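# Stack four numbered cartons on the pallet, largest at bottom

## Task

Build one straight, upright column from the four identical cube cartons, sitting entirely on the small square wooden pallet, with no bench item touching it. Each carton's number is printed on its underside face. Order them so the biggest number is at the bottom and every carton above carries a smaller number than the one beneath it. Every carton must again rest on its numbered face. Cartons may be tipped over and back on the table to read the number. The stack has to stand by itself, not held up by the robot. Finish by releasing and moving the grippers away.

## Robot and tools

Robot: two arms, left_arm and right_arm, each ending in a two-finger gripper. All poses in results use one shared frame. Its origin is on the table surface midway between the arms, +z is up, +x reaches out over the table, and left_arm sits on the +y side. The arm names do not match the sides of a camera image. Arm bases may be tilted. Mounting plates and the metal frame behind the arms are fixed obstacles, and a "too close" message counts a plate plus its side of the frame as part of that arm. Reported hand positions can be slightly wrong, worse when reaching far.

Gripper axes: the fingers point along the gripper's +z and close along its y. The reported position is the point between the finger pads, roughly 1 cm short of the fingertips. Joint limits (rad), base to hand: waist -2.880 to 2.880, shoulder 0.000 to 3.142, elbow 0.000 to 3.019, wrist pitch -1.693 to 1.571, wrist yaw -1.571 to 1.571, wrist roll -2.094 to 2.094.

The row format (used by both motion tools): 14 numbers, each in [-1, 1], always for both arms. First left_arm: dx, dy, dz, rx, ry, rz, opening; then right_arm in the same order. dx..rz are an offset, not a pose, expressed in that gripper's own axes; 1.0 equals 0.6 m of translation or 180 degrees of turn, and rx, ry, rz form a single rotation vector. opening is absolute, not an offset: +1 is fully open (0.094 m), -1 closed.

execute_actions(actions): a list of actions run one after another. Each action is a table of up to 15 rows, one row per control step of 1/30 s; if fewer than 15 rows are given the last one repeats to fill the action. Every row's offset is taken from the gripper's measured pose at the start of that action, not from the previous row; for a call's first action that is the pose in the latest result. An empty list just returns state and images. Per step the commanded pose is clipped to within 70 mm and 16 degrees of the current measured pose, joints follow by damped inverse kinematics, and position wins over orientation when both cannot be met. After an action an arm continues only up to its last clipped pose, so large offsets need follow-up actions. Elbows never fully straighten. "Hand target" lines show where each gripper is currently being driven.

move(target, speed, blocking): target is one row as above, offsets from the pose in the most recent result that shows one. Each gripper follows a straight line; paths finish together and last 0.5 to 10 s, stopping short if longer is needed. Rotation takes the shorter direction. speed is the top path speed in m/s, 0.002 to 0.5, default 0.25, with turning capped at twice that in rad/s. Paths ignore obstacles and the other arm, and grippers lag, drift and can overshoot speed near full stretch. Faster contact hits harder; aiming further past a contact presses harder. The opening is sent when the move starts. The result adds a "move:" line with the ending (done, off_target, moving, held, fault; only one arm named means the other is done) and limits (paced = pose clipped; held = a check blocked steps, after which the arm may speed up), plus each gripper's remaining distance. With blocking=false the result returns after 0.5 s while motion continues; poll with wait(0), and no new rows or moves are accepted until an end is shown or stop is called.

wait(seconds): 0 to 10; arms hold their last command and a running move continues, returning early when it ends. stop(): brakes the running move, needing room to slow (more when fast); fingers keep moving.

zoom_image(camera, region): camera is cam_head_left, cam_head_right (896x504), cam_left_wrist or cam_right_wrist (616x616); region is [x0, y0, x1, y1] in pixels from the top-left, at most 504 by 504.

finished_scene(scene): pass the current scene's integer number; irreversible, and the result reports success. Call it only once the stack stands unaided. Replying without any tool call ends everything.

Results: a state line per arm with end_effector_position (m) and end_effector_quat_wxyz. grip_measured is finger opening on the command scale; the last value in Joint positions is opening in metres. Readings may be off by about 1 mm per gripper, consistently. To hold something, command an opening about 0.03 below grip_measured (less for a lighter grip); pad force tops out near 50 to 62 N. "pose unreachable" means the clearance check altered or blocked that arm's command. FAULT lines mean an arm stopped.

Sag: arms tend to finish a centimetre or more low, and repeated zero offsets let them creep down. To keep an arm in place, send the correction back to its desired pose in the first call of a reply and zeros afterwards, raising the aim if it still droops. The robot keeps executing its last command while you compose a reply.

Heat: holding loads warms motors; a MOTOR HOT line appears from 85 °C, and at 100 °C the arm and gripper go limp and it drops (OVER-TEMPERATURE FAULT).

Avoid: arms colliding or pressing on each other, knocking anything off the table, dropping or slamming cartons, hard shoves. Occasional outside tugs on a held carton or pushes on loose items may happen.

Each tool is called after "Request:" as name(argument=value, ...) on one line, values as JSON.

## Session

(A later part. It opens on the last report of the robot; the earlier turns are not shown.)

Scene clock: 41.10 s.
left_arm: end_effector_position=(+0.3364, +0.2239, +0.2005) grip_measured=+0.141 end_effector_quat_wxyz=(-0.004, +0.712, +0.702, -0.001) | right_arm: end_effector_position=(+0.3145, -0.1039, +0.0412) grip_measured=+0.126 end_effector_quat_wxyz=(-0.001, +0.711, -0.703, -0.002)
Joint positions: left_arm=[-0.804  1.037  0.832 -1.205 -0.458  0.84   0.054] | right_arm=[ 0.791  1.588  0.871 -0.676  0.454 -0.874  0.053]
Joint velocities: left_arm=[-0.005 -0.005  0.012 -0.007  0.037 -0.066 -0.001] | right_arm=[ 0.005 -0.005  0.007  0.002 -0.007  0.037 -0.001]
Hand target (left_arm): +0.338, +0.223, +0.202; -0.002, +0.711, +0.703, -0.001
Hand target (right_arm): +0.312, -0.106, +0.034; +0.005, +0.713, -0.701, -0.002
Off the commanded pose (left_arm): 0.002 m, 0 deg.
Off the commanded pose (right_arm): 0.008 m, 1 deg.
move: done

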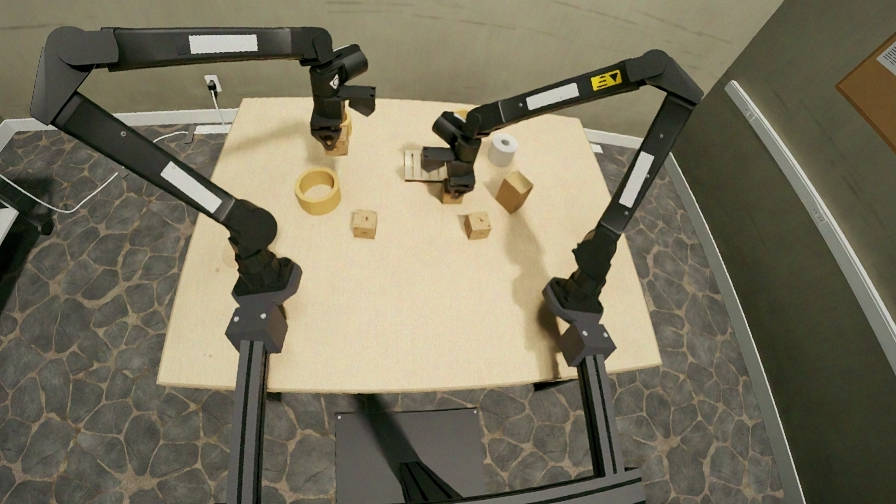

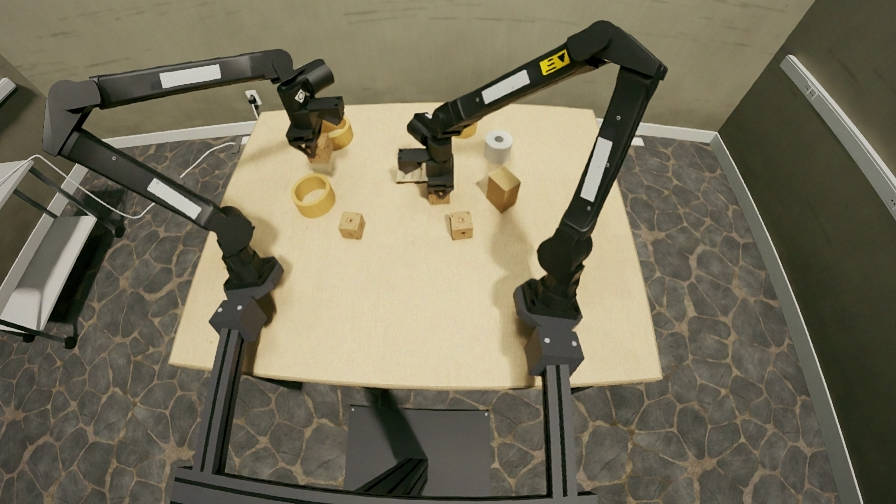

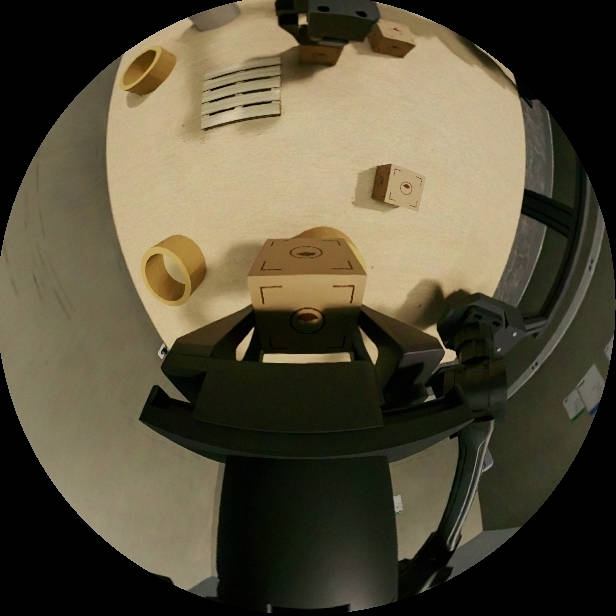

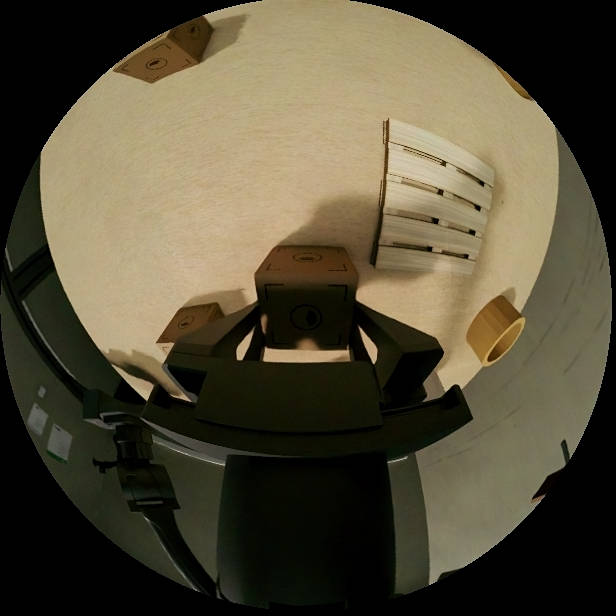

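Request:
move(target=[0,0,0,0,0,0,0.08,0,0,0.022,0,0,0,0.08], speed=0.05)

Request:
move(target=[0,0,0,0,0,0,0.08,0,0,0,0,0,0,0.8])

Request:
move(target=[0,0,0,0,0,0,0.08,0,0,-0.12,0,0,0,0.8])

Request:
move(target=[0,0,0,0,0,0,0.08,0.085,0.175,0,0,0,-0.03,1])

Scene clock: 42.13 s.
left_arm: end_effector_position=(+0.3347, +0.2246, +0.1991) grip_measured=+0.141 end_effector_quat_wxyz=(-0.006, +0.712, +0.702, -0.001) | right_arm: end_effector_position=(+0.3189, -0.0993, +0.0402) grip_measured=+0.126 end_effector_quat_wxyz=(-0.013, +0.707, -0.707, -0.001)
Joint positions: left_arm=[-0.804  1.037  0.828 -1.205 -0.458  0.84   0.054] | right_arm=[ 0.791  1.591  0.871 -0.645  0.453 -0.876  0.053]
Joint velocities: left_arm=[-0.005 -0.005 -0.002  0.007 -0.007 -0.037  0.001] | right_arm=[-0.005 -0.005  0.002 -0.017  0.007 -0.037 -0.   ]
Hand target (left_arm): +0.336, +0.224, +0.200; -0.004, +0.712, +0.702, -0.001
Hand target (right_arm): +0.314, -0.104, +0.029; -0.001, +0.711, -0.703, -0.002
Off the commanded pose (left_arm): 0.002 m, 0 deg.
Off the commanded pose (right_arm): 0.014 m, 2 deg.
move: off_target (right_arm)

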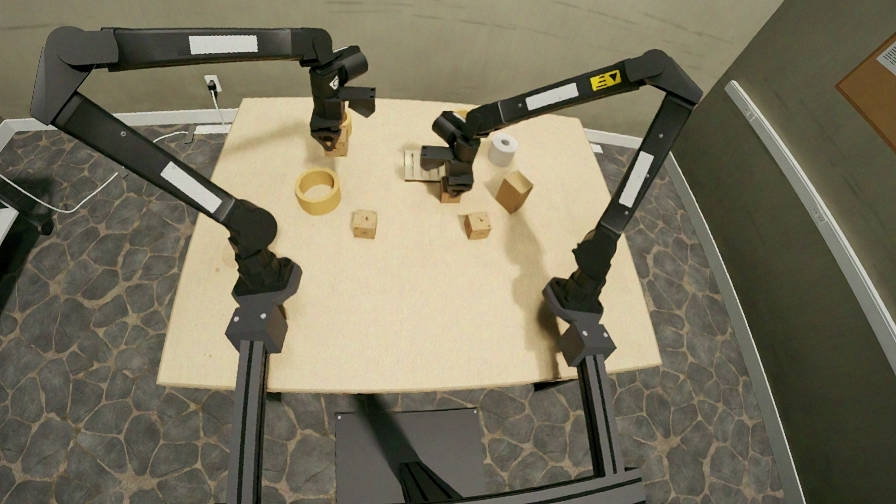

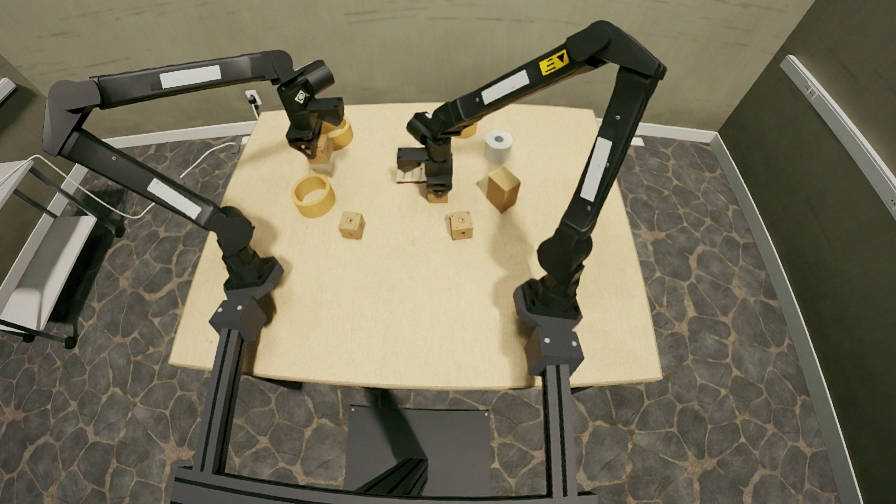

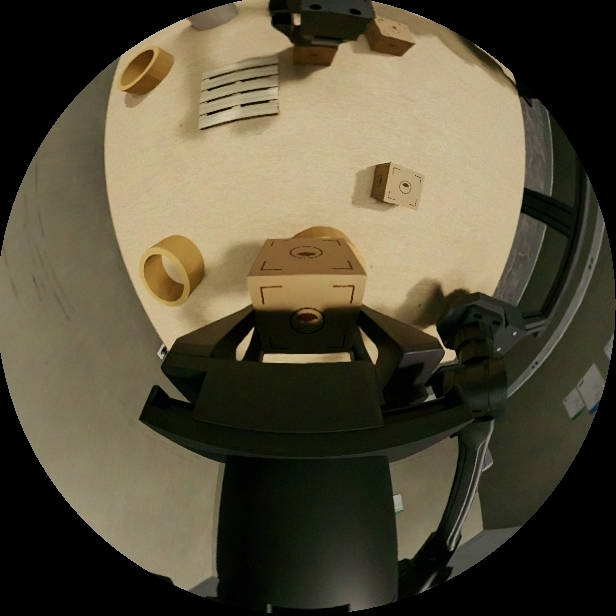

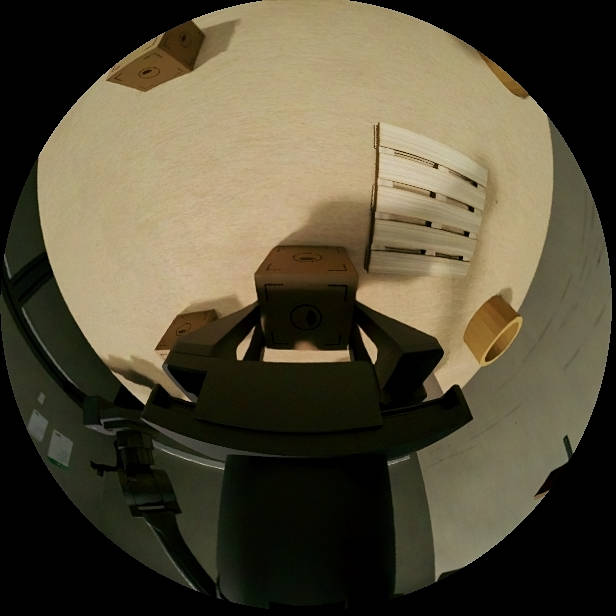

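Scene clock: 42.63 s.
left_arm: end_effector_position=(+0.3329, +0.2252, +0.1976) grip_measured=+0.141 end_effector_quat_wxyz=(-0.008, +0.713, +0.701, -0.001) | right_arm: end_effector_position=(+0.3189, -0.0993, +0.0402) grip_measured=+0.798 end_effector_quat_wxyz=(-0.013, +0.707, -0.707, -0.001)
Joint positions: left_arm=[-0.804  1.037  0.823 -1.205 -0.458  0.84   0.054] | right_arm=[ 0.791  1.591  0.871 -0.645  0.453 -0.876  0.084]
Joint velocities: left_arm=[ 0.005 -0.005 -0.002  0.007 -0.022 -0.022 -0.001] | right_arm=[-0.005 -0.015  0.002 -0.017  0.037  0.022 -0.001]
Hand target (left_arm): +0.335, +0.225, +0.199; -0.006, +0.712, +0.702, -0.001
Hand target (right_arm): +0.319, -0.099, +0.040; -0.013, +0.707, -0.707, -0.001
Off the commanded pose (left_arm): 0.002 m, 0 deg.
Off the commanded pose (right_arm): 0.000 m, 0 deg.
move: done

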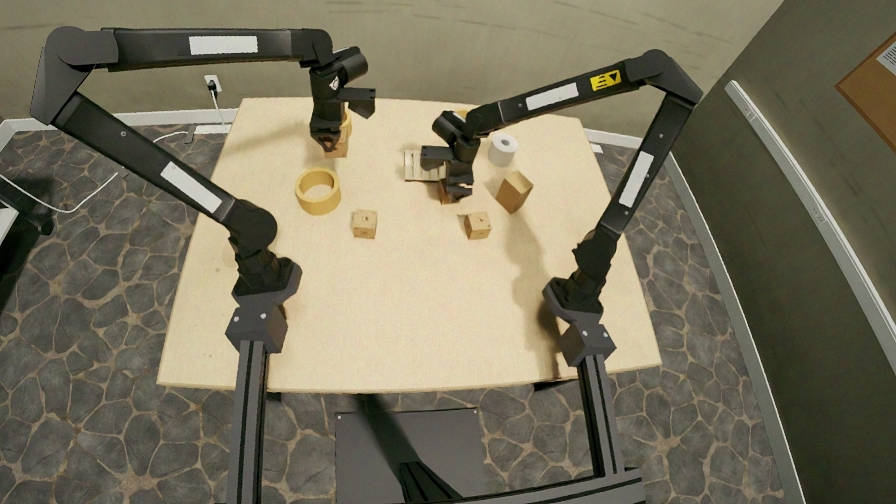

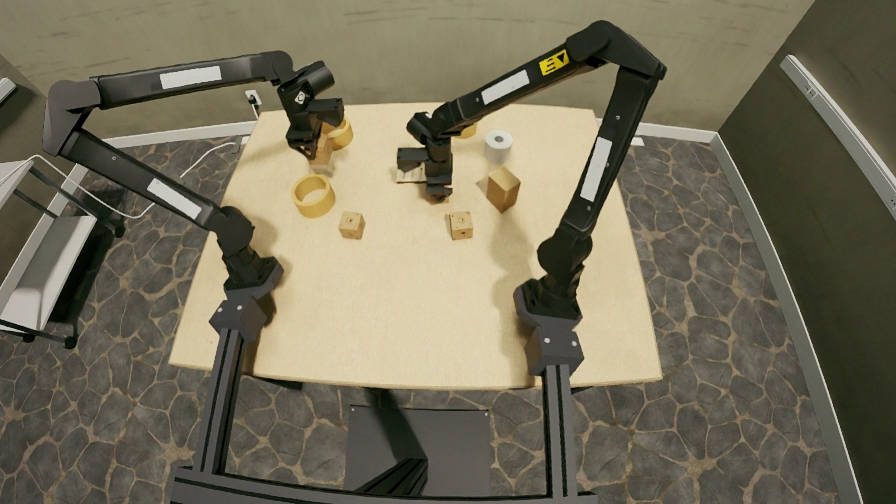

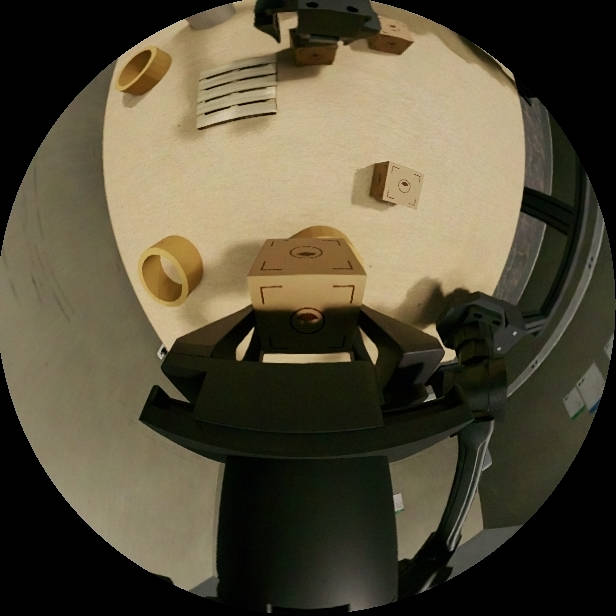

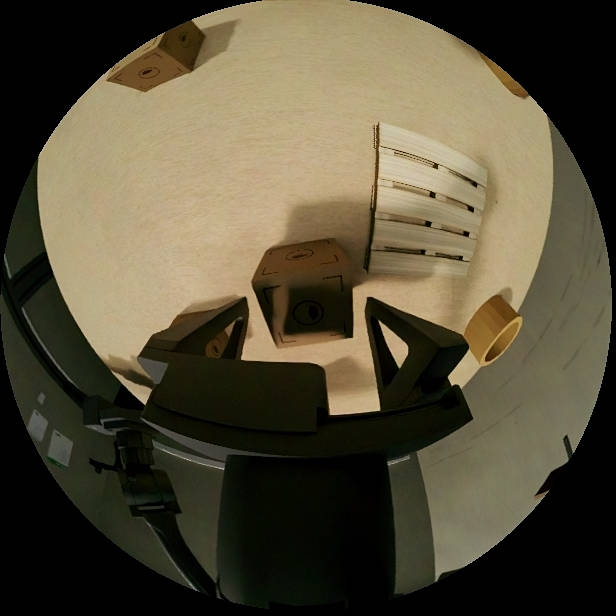

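Scene clock: 43.47 s.
left_arm: end_effector_position=(+0.3313, +0.2257, +0.1963) grip_measured=+0.141 end_effector_quat_wxyz=(-0.010, +0.714, +0.700, -0.001) | right_arm: end_effector_position=(+0.3036, -0.1096, +0.1006) grip_measured=+0.798 end_effector_quat_wxyz=(+0.002, +0.716, -0.698, -0.001)
Joint positions: left_arm=[-0.804  1.037  0.819 -1.205 -0.458  0.84   0.054] | right_arm=[ 0.868  1.461  0.886 -0.862  0.467 -0.801  0.084]
Joint velocities: left_arm=[-0.005  0.005 -0.002  0.012  0.051 -0.11   0.   ] | right_arm=[-0.005  0.005 -0.007  0.007 -0.051 -0.007 -0.001]
Hand target (left_arm): +0.333, +0.225, +0.198; -0.008, +0.713, +0.701, -0.001
Hand target (right_arm): +0.316, -0.101, +0.112; -0.013, +0.708, -0.706, -0.001
Off the commanded pose (left_arm): 0.002 m, 0 deg.
Off the commanded pose (right_arm): 0.020 m, 2 deg.
move: off_target (right_arm)

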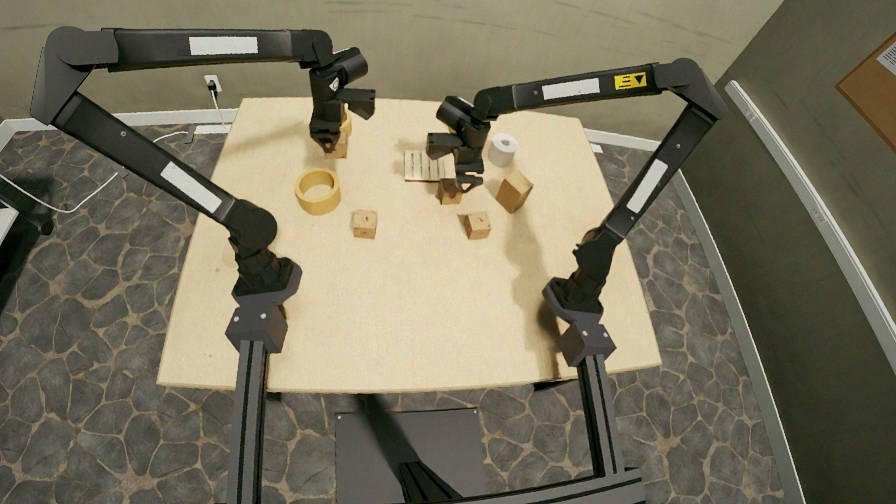

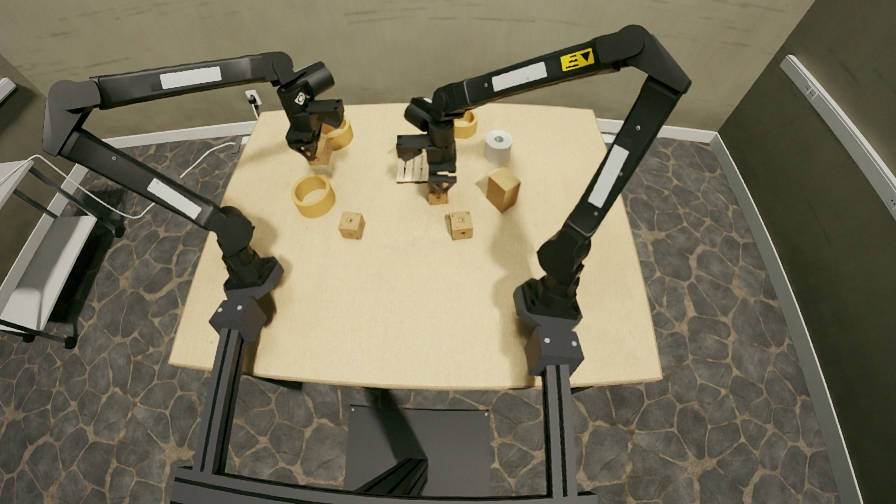

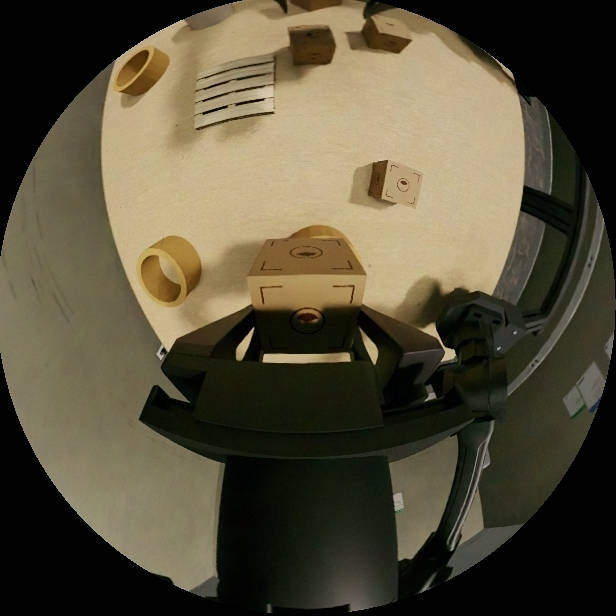

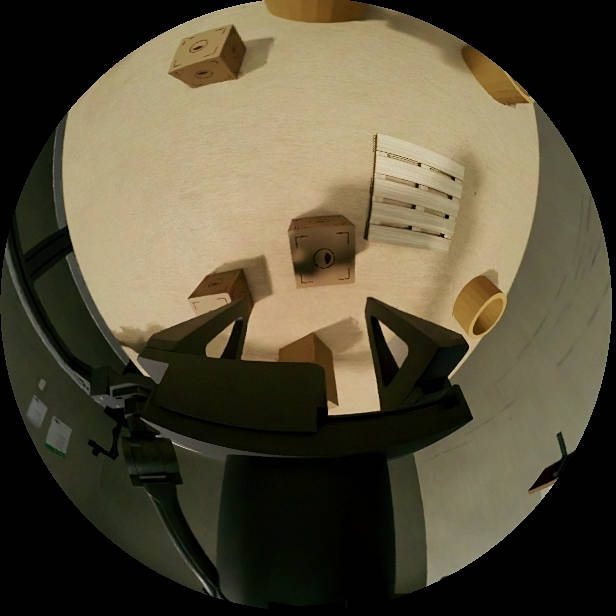

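Scene clock: 44.33 s.
left_arm: end_effector_position=(+0.3296, +0.2264, +0.1949) grip_measured=+0.141 end_effector_quat_wxyz=(-0.012, +0.714, +0.700, -0.001) | right_arm: end_effector_position=(+0.1993, -0.1650, +0.0957) grip_measured=+1.000 end_effector_quat_wxyz=(+0.010, +0.753, -0.658, -0.001)
Joint positions: left_arm=[-0.804  1.037  0.814 -1.205 -0.458  0.84   0.054] | right_arm=[ 0.976  1.266  0.585 -0.831  0.478 -0.779  0.094]
Joint velocities: left_arm=[-0.005 -0.015 -0.002  0.017 -0.051 -0.022 -0.001] | right_arm=[-0.005 -0.005 -0.012 -0.002 -0.007  0.081  0.   ]
Hand target (left_arm): +0.331, +0.226, +0.196; -0.010, +0.714, +0.700, -0.001
Hand target (right_arm): +0.200, -0.163, +0.099; +0.003, +0.748, -0.664, -0.000
Off the commanded pose (left_arm): 0.002 m, 0 deg.
Off the commanded pose (right_arm): 0.006 m, 1 deg.
move: done

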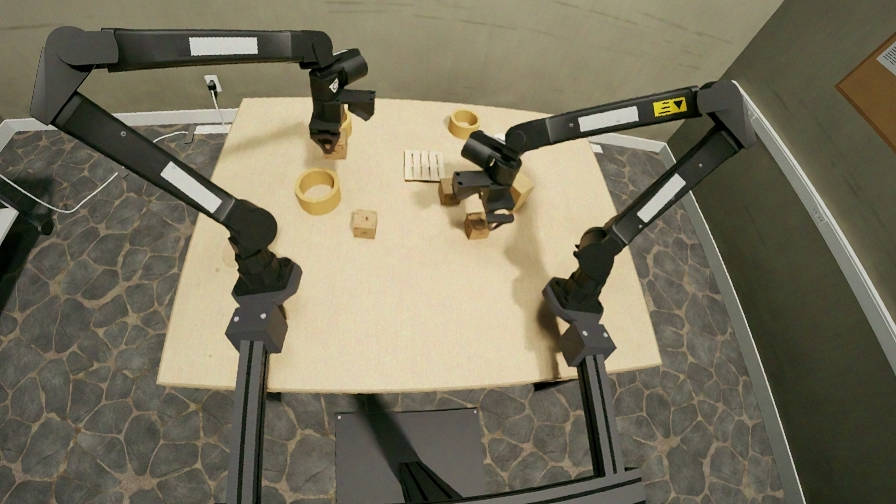

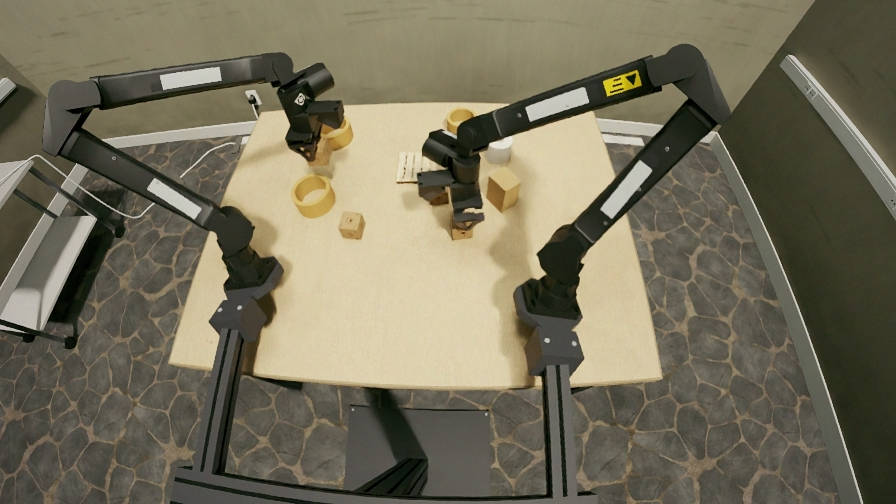

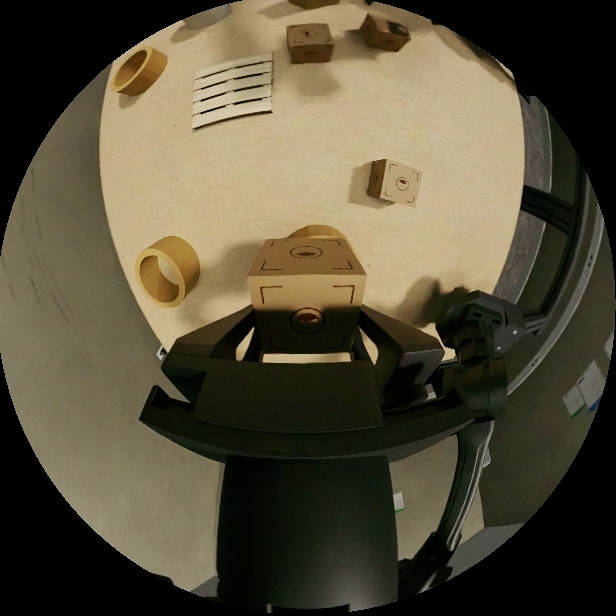

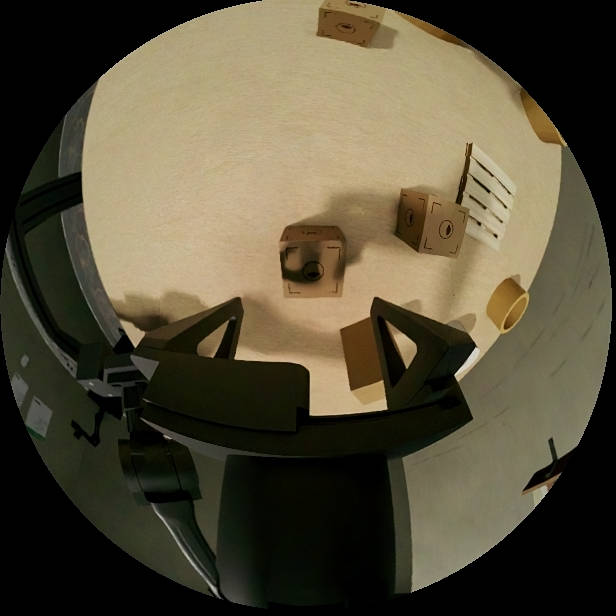

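Request:
move(target=[0,0,0,0,0,0,0.08,0,-0.006,0.117,0,0,0,1], speed=0.12)

Request:
move(target=[0,0,0,0,0,0,0.08,0,0,0,0,0,0,0.07])

Request:
move(target=[0,0,0,0,0,0,0.08,0,0,-0.17,0,0,0.04,0.07])

Request:
move(target=[0,0,0,0,0,0,0.08,-0.2,-0.37,0,0,0,0,0.07])

Scene clock: 45.67 s.
left_arm: end_effector_position=(+0.3280, +0.2270, +0.1936) grip_measured=+0.141 end_effector_quat_wxyz=(-0.014, +0.715, +0.699, -0.001) | right_arm: end_effector_position=(+0.2060, -0.1612, +0.0328) grip_measured=+1.000 end_effector_quat_wxyz=(+0.001, +0.749, -0.663, -0.001)
Joint positions: left_arm=[-0.804  1.037  0.81  -1.205 -0.458  0.84   0.054] | right_arm=[ 0.865  1.427  0.534 -0.541  0.467 -0.901  0.094]
Joint velocities: left_arm=[-0.005 -0.005  0.007  0.022 -0.081  0.037 -0.001] | right_arm=[ 0.005 -0.005  0.017  0.012  0.022 -0.037  0.   ]
Hand target (left_arm): +0.330, +0.226, +0.195; -0.012, +0.714, +0.700, -0.001
Hand target (right_arm): +0.203, -0.165, +0.027; +0.009, +0.753, -0.658, -0.002
Off the commanded pose (left_arm): 0.002 m, 0 deg.
Off the commanded pose (right_arm): 0.010 m, 1 deg.
move: done

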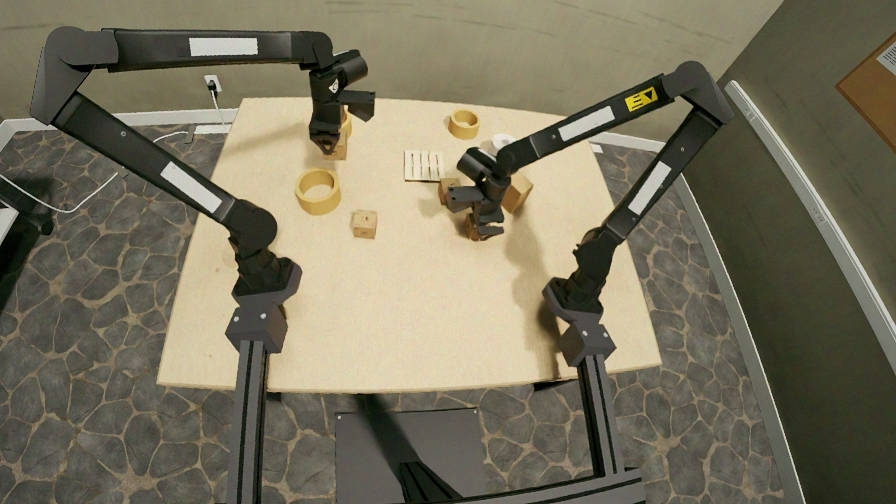

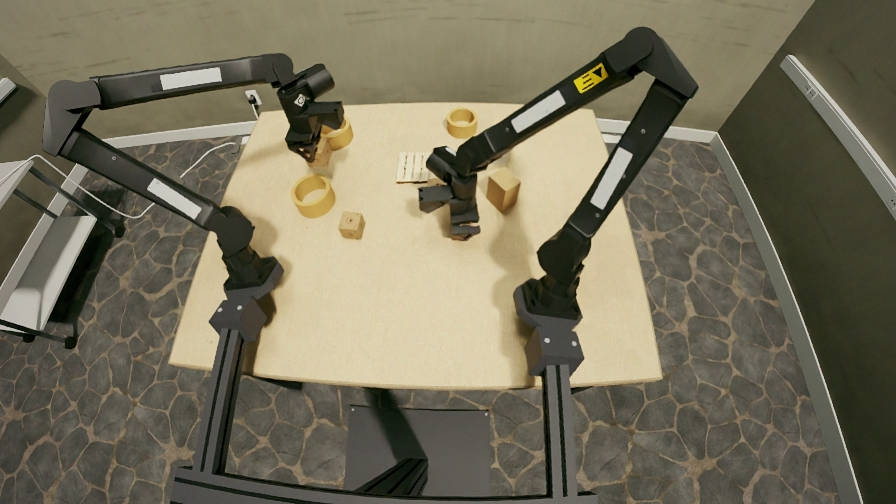

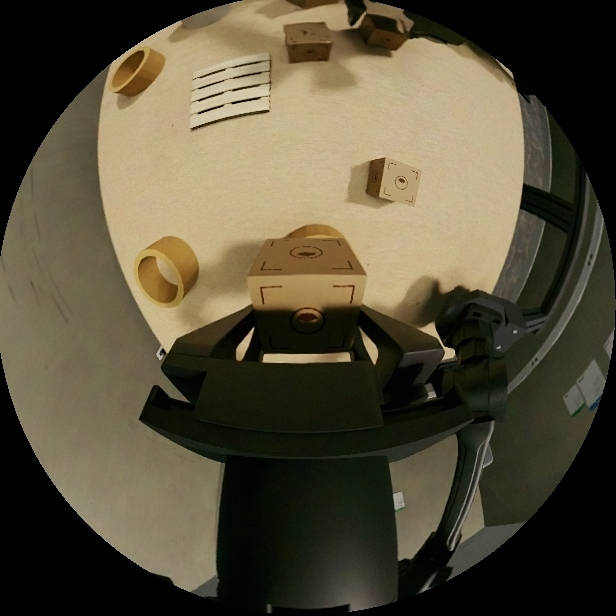

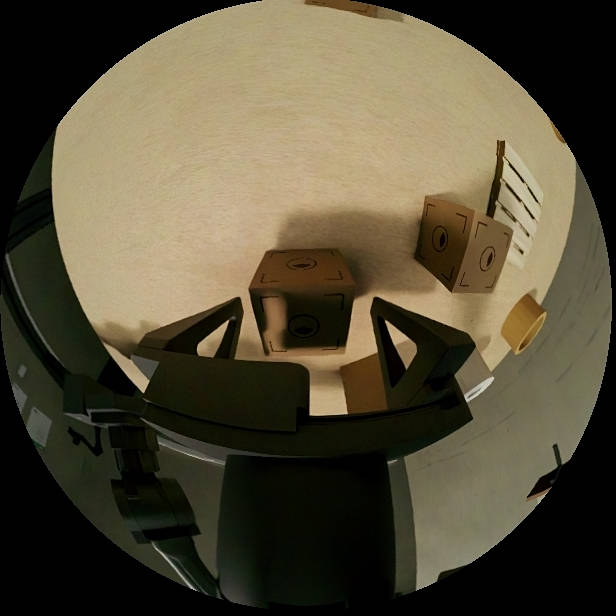

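Scene clock: 46.17 s.
left_arm: end_effector_position=(+0.3263, +0.2276, +0.1922) grip_measured=+0.141 end_effector_quat_wxyz=(-0.016, +0.716, +0.698, -0.001) | right_arm: end_effector_position=(+0.2060, -0.1612, +0.0328) grip_measured=+0.124 end_effector_quat_wxyz=(+0.001, +0.749, -0.663, -0.001)
Joint positions: left_arm=[-0.804  1.037  0.806 -1.205 -0.458  0.84   0.054] | right_arm=[ 0.865  1.427  0.534 -0.541  0.467 -0.901  0.053]
Joint velocities: left_arm=[-0.005 -0.005  0.007 -0.007 -0.037  0.007 -0.   ] | right_arm=[ 0.005 -0.015  0.022 -0.002  0.022  0.095 -0.   ]
Hand target (left_arm): +0.328, +0.227, +0.194; -0.014, +0.715, +0.699, -0.001
Hand target (right_arm): +0.206, -0.161, +0.033; +0.001, +0.749, -0.663, -0.001
Off the commanded pose (left_arm): 0.002 m, 0 deg.
Off the commanded pose (right_arm): 0.000 m, 0 deg.
move: done

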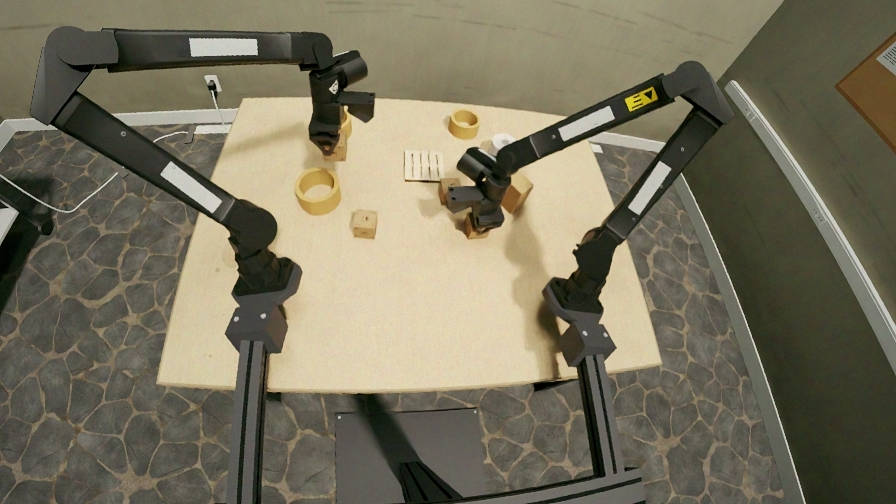

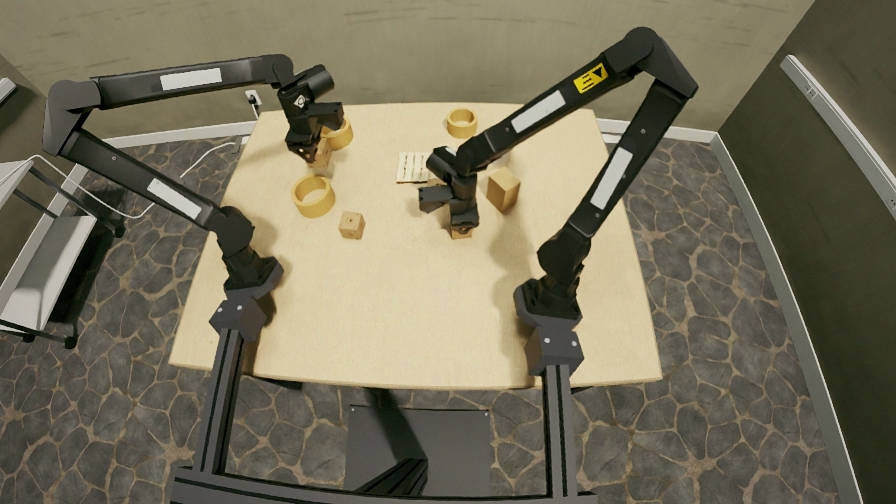

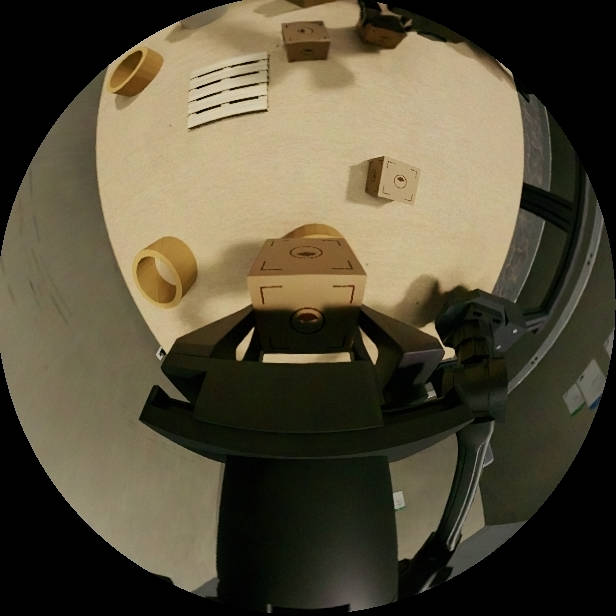

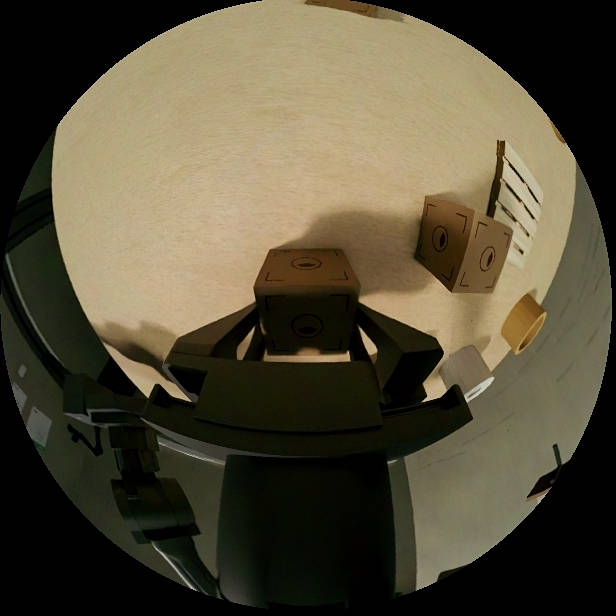

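Scene clock: 47.23 s.
left_arm: end_effector_position=(+0.3247, +0.2282, +0.1909) grip_measured=+0.141 end_effector_quat_wxyz=(-0.018, +0.716, +0.698, -0.001) | right_arm: end_effector_position=(+0.1945, -0.1716, +0.1230) grip_measured=+0.124 end_effector_quat_wxyz=(+0.017, +0.713, -0.701, +0.002)
Joint positions: left_arm=[-0.804  1.037  0.801 -1.205 -0.458  0.84   0.054] | right_arm=[ 1.025  1.2    0.609 -0.961  0.483 -0.599  0.053]
Joint velocities: left_arm=[-0.015 -0.015  0.002  0.007  0.007  0.022 -0.002] | right_arm=[-0.015  0.005  0.012  0.002  0.066  0.007  0.   ]
Hand target (left_arm): +0.326, +0.228, +0.192; -0.016, +0.716, +0.698, -0.001
Hand target (right_arm): +0.205, -0.161, +0.134; +0.002, +0.706, -0.708, +0.001
Off the commanded pose (left_arm): 0.002 m, 0 deg.
Off the commanded pose (right_arm): 0.020 m, 2 deg.
move: off_target (right_arm)

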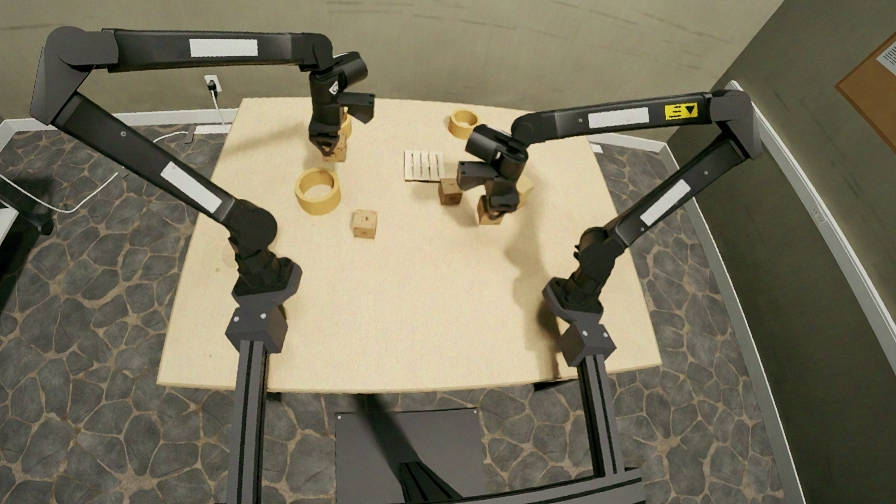

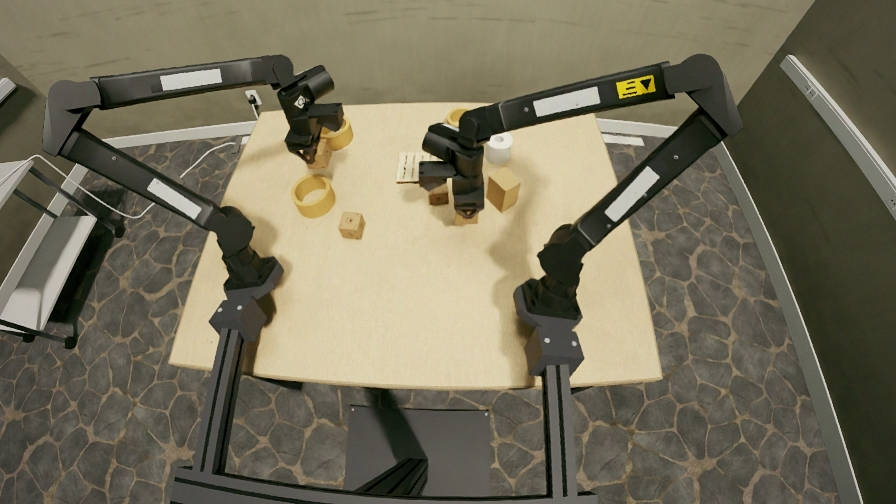

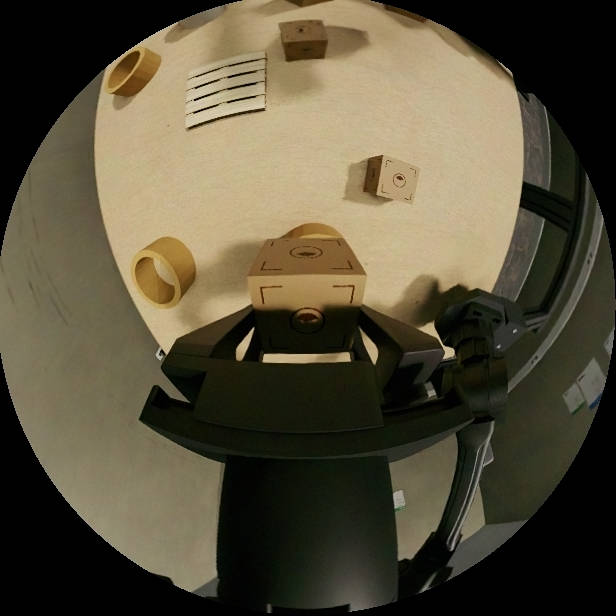

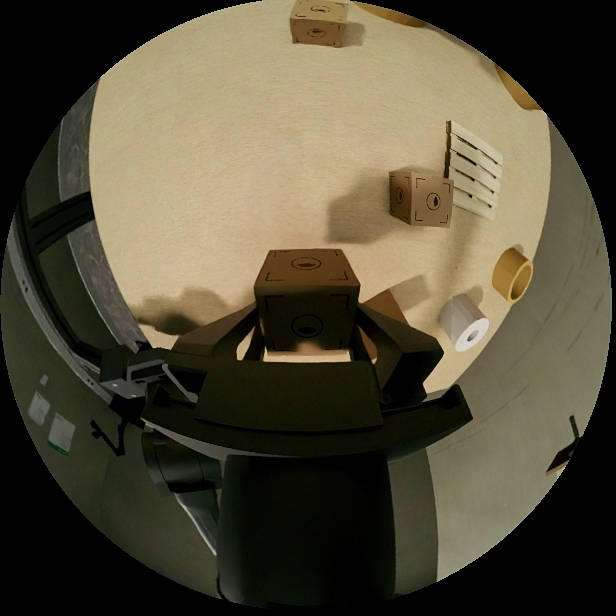

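Scene clock: 48.73 s.
left_arm: end_effector_position=(+0.3231, +0.2288, +0.1896) grip_measured=+0.141 end_effector_quat_wxyz=(-0.019, +0.717, +0.697, -0.002) | right_arm: end_effector_position=(+0.4026, -0.0522, +0.1215) grip_measured=+0.124 end_effector_quat_wxyz=(+0.016, +0.713, -0.701, +0.001)
Joint positions: left_arm=[-0.804  1.037  0.797 -1.205 -0.458  0.84   0.054] | right_arm=[ 0.833  1.669  1.276 -1.057  0.467 -0.816  0.053]
Joint velocities: left_arm=[-0.005 -0.015 -0.007  0.012 -0.081  0.007  0.001] | right_arm=[-0.015 -0.005  0.002  0.012  0.037 -0.037  0.001]
Hand target (left_arm): +0.325, +0.228, +0.191; -0.018, +0.716, +0.698, -0.001
Hand target (right_arm): +0.415, -0.049, +0.120; +0.014, +0.713, -0.701, +0.001
Off the commanded pose (left_arm): 0.002 m, 0 deg.
Off the commanded pose (right_arm): 0.014 m, 0 deg.
move: off_target (right_arm)

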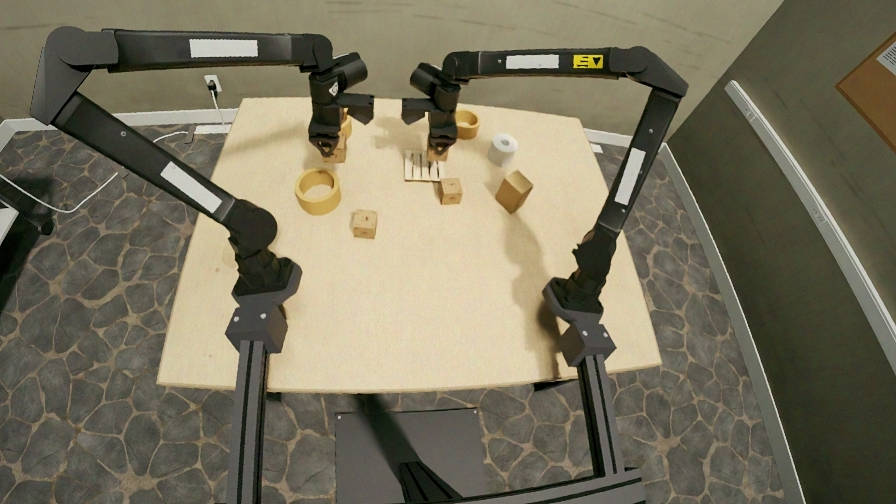

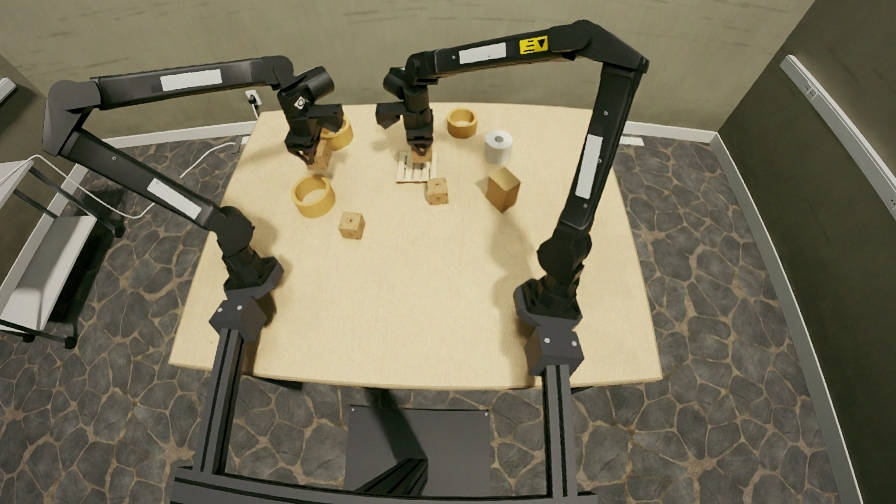

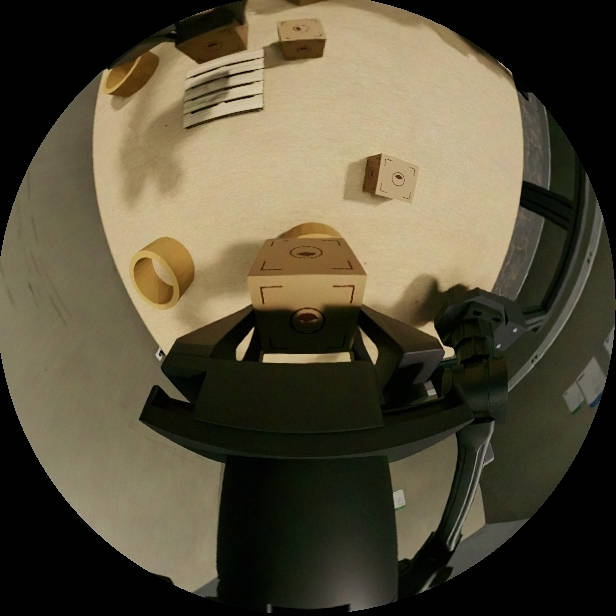

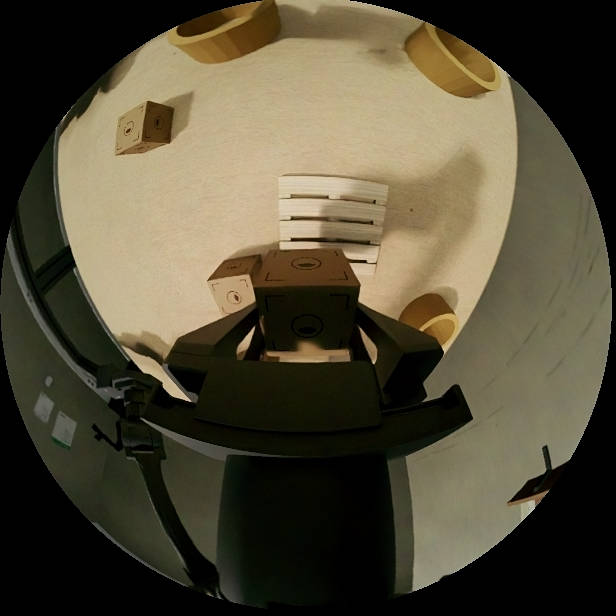

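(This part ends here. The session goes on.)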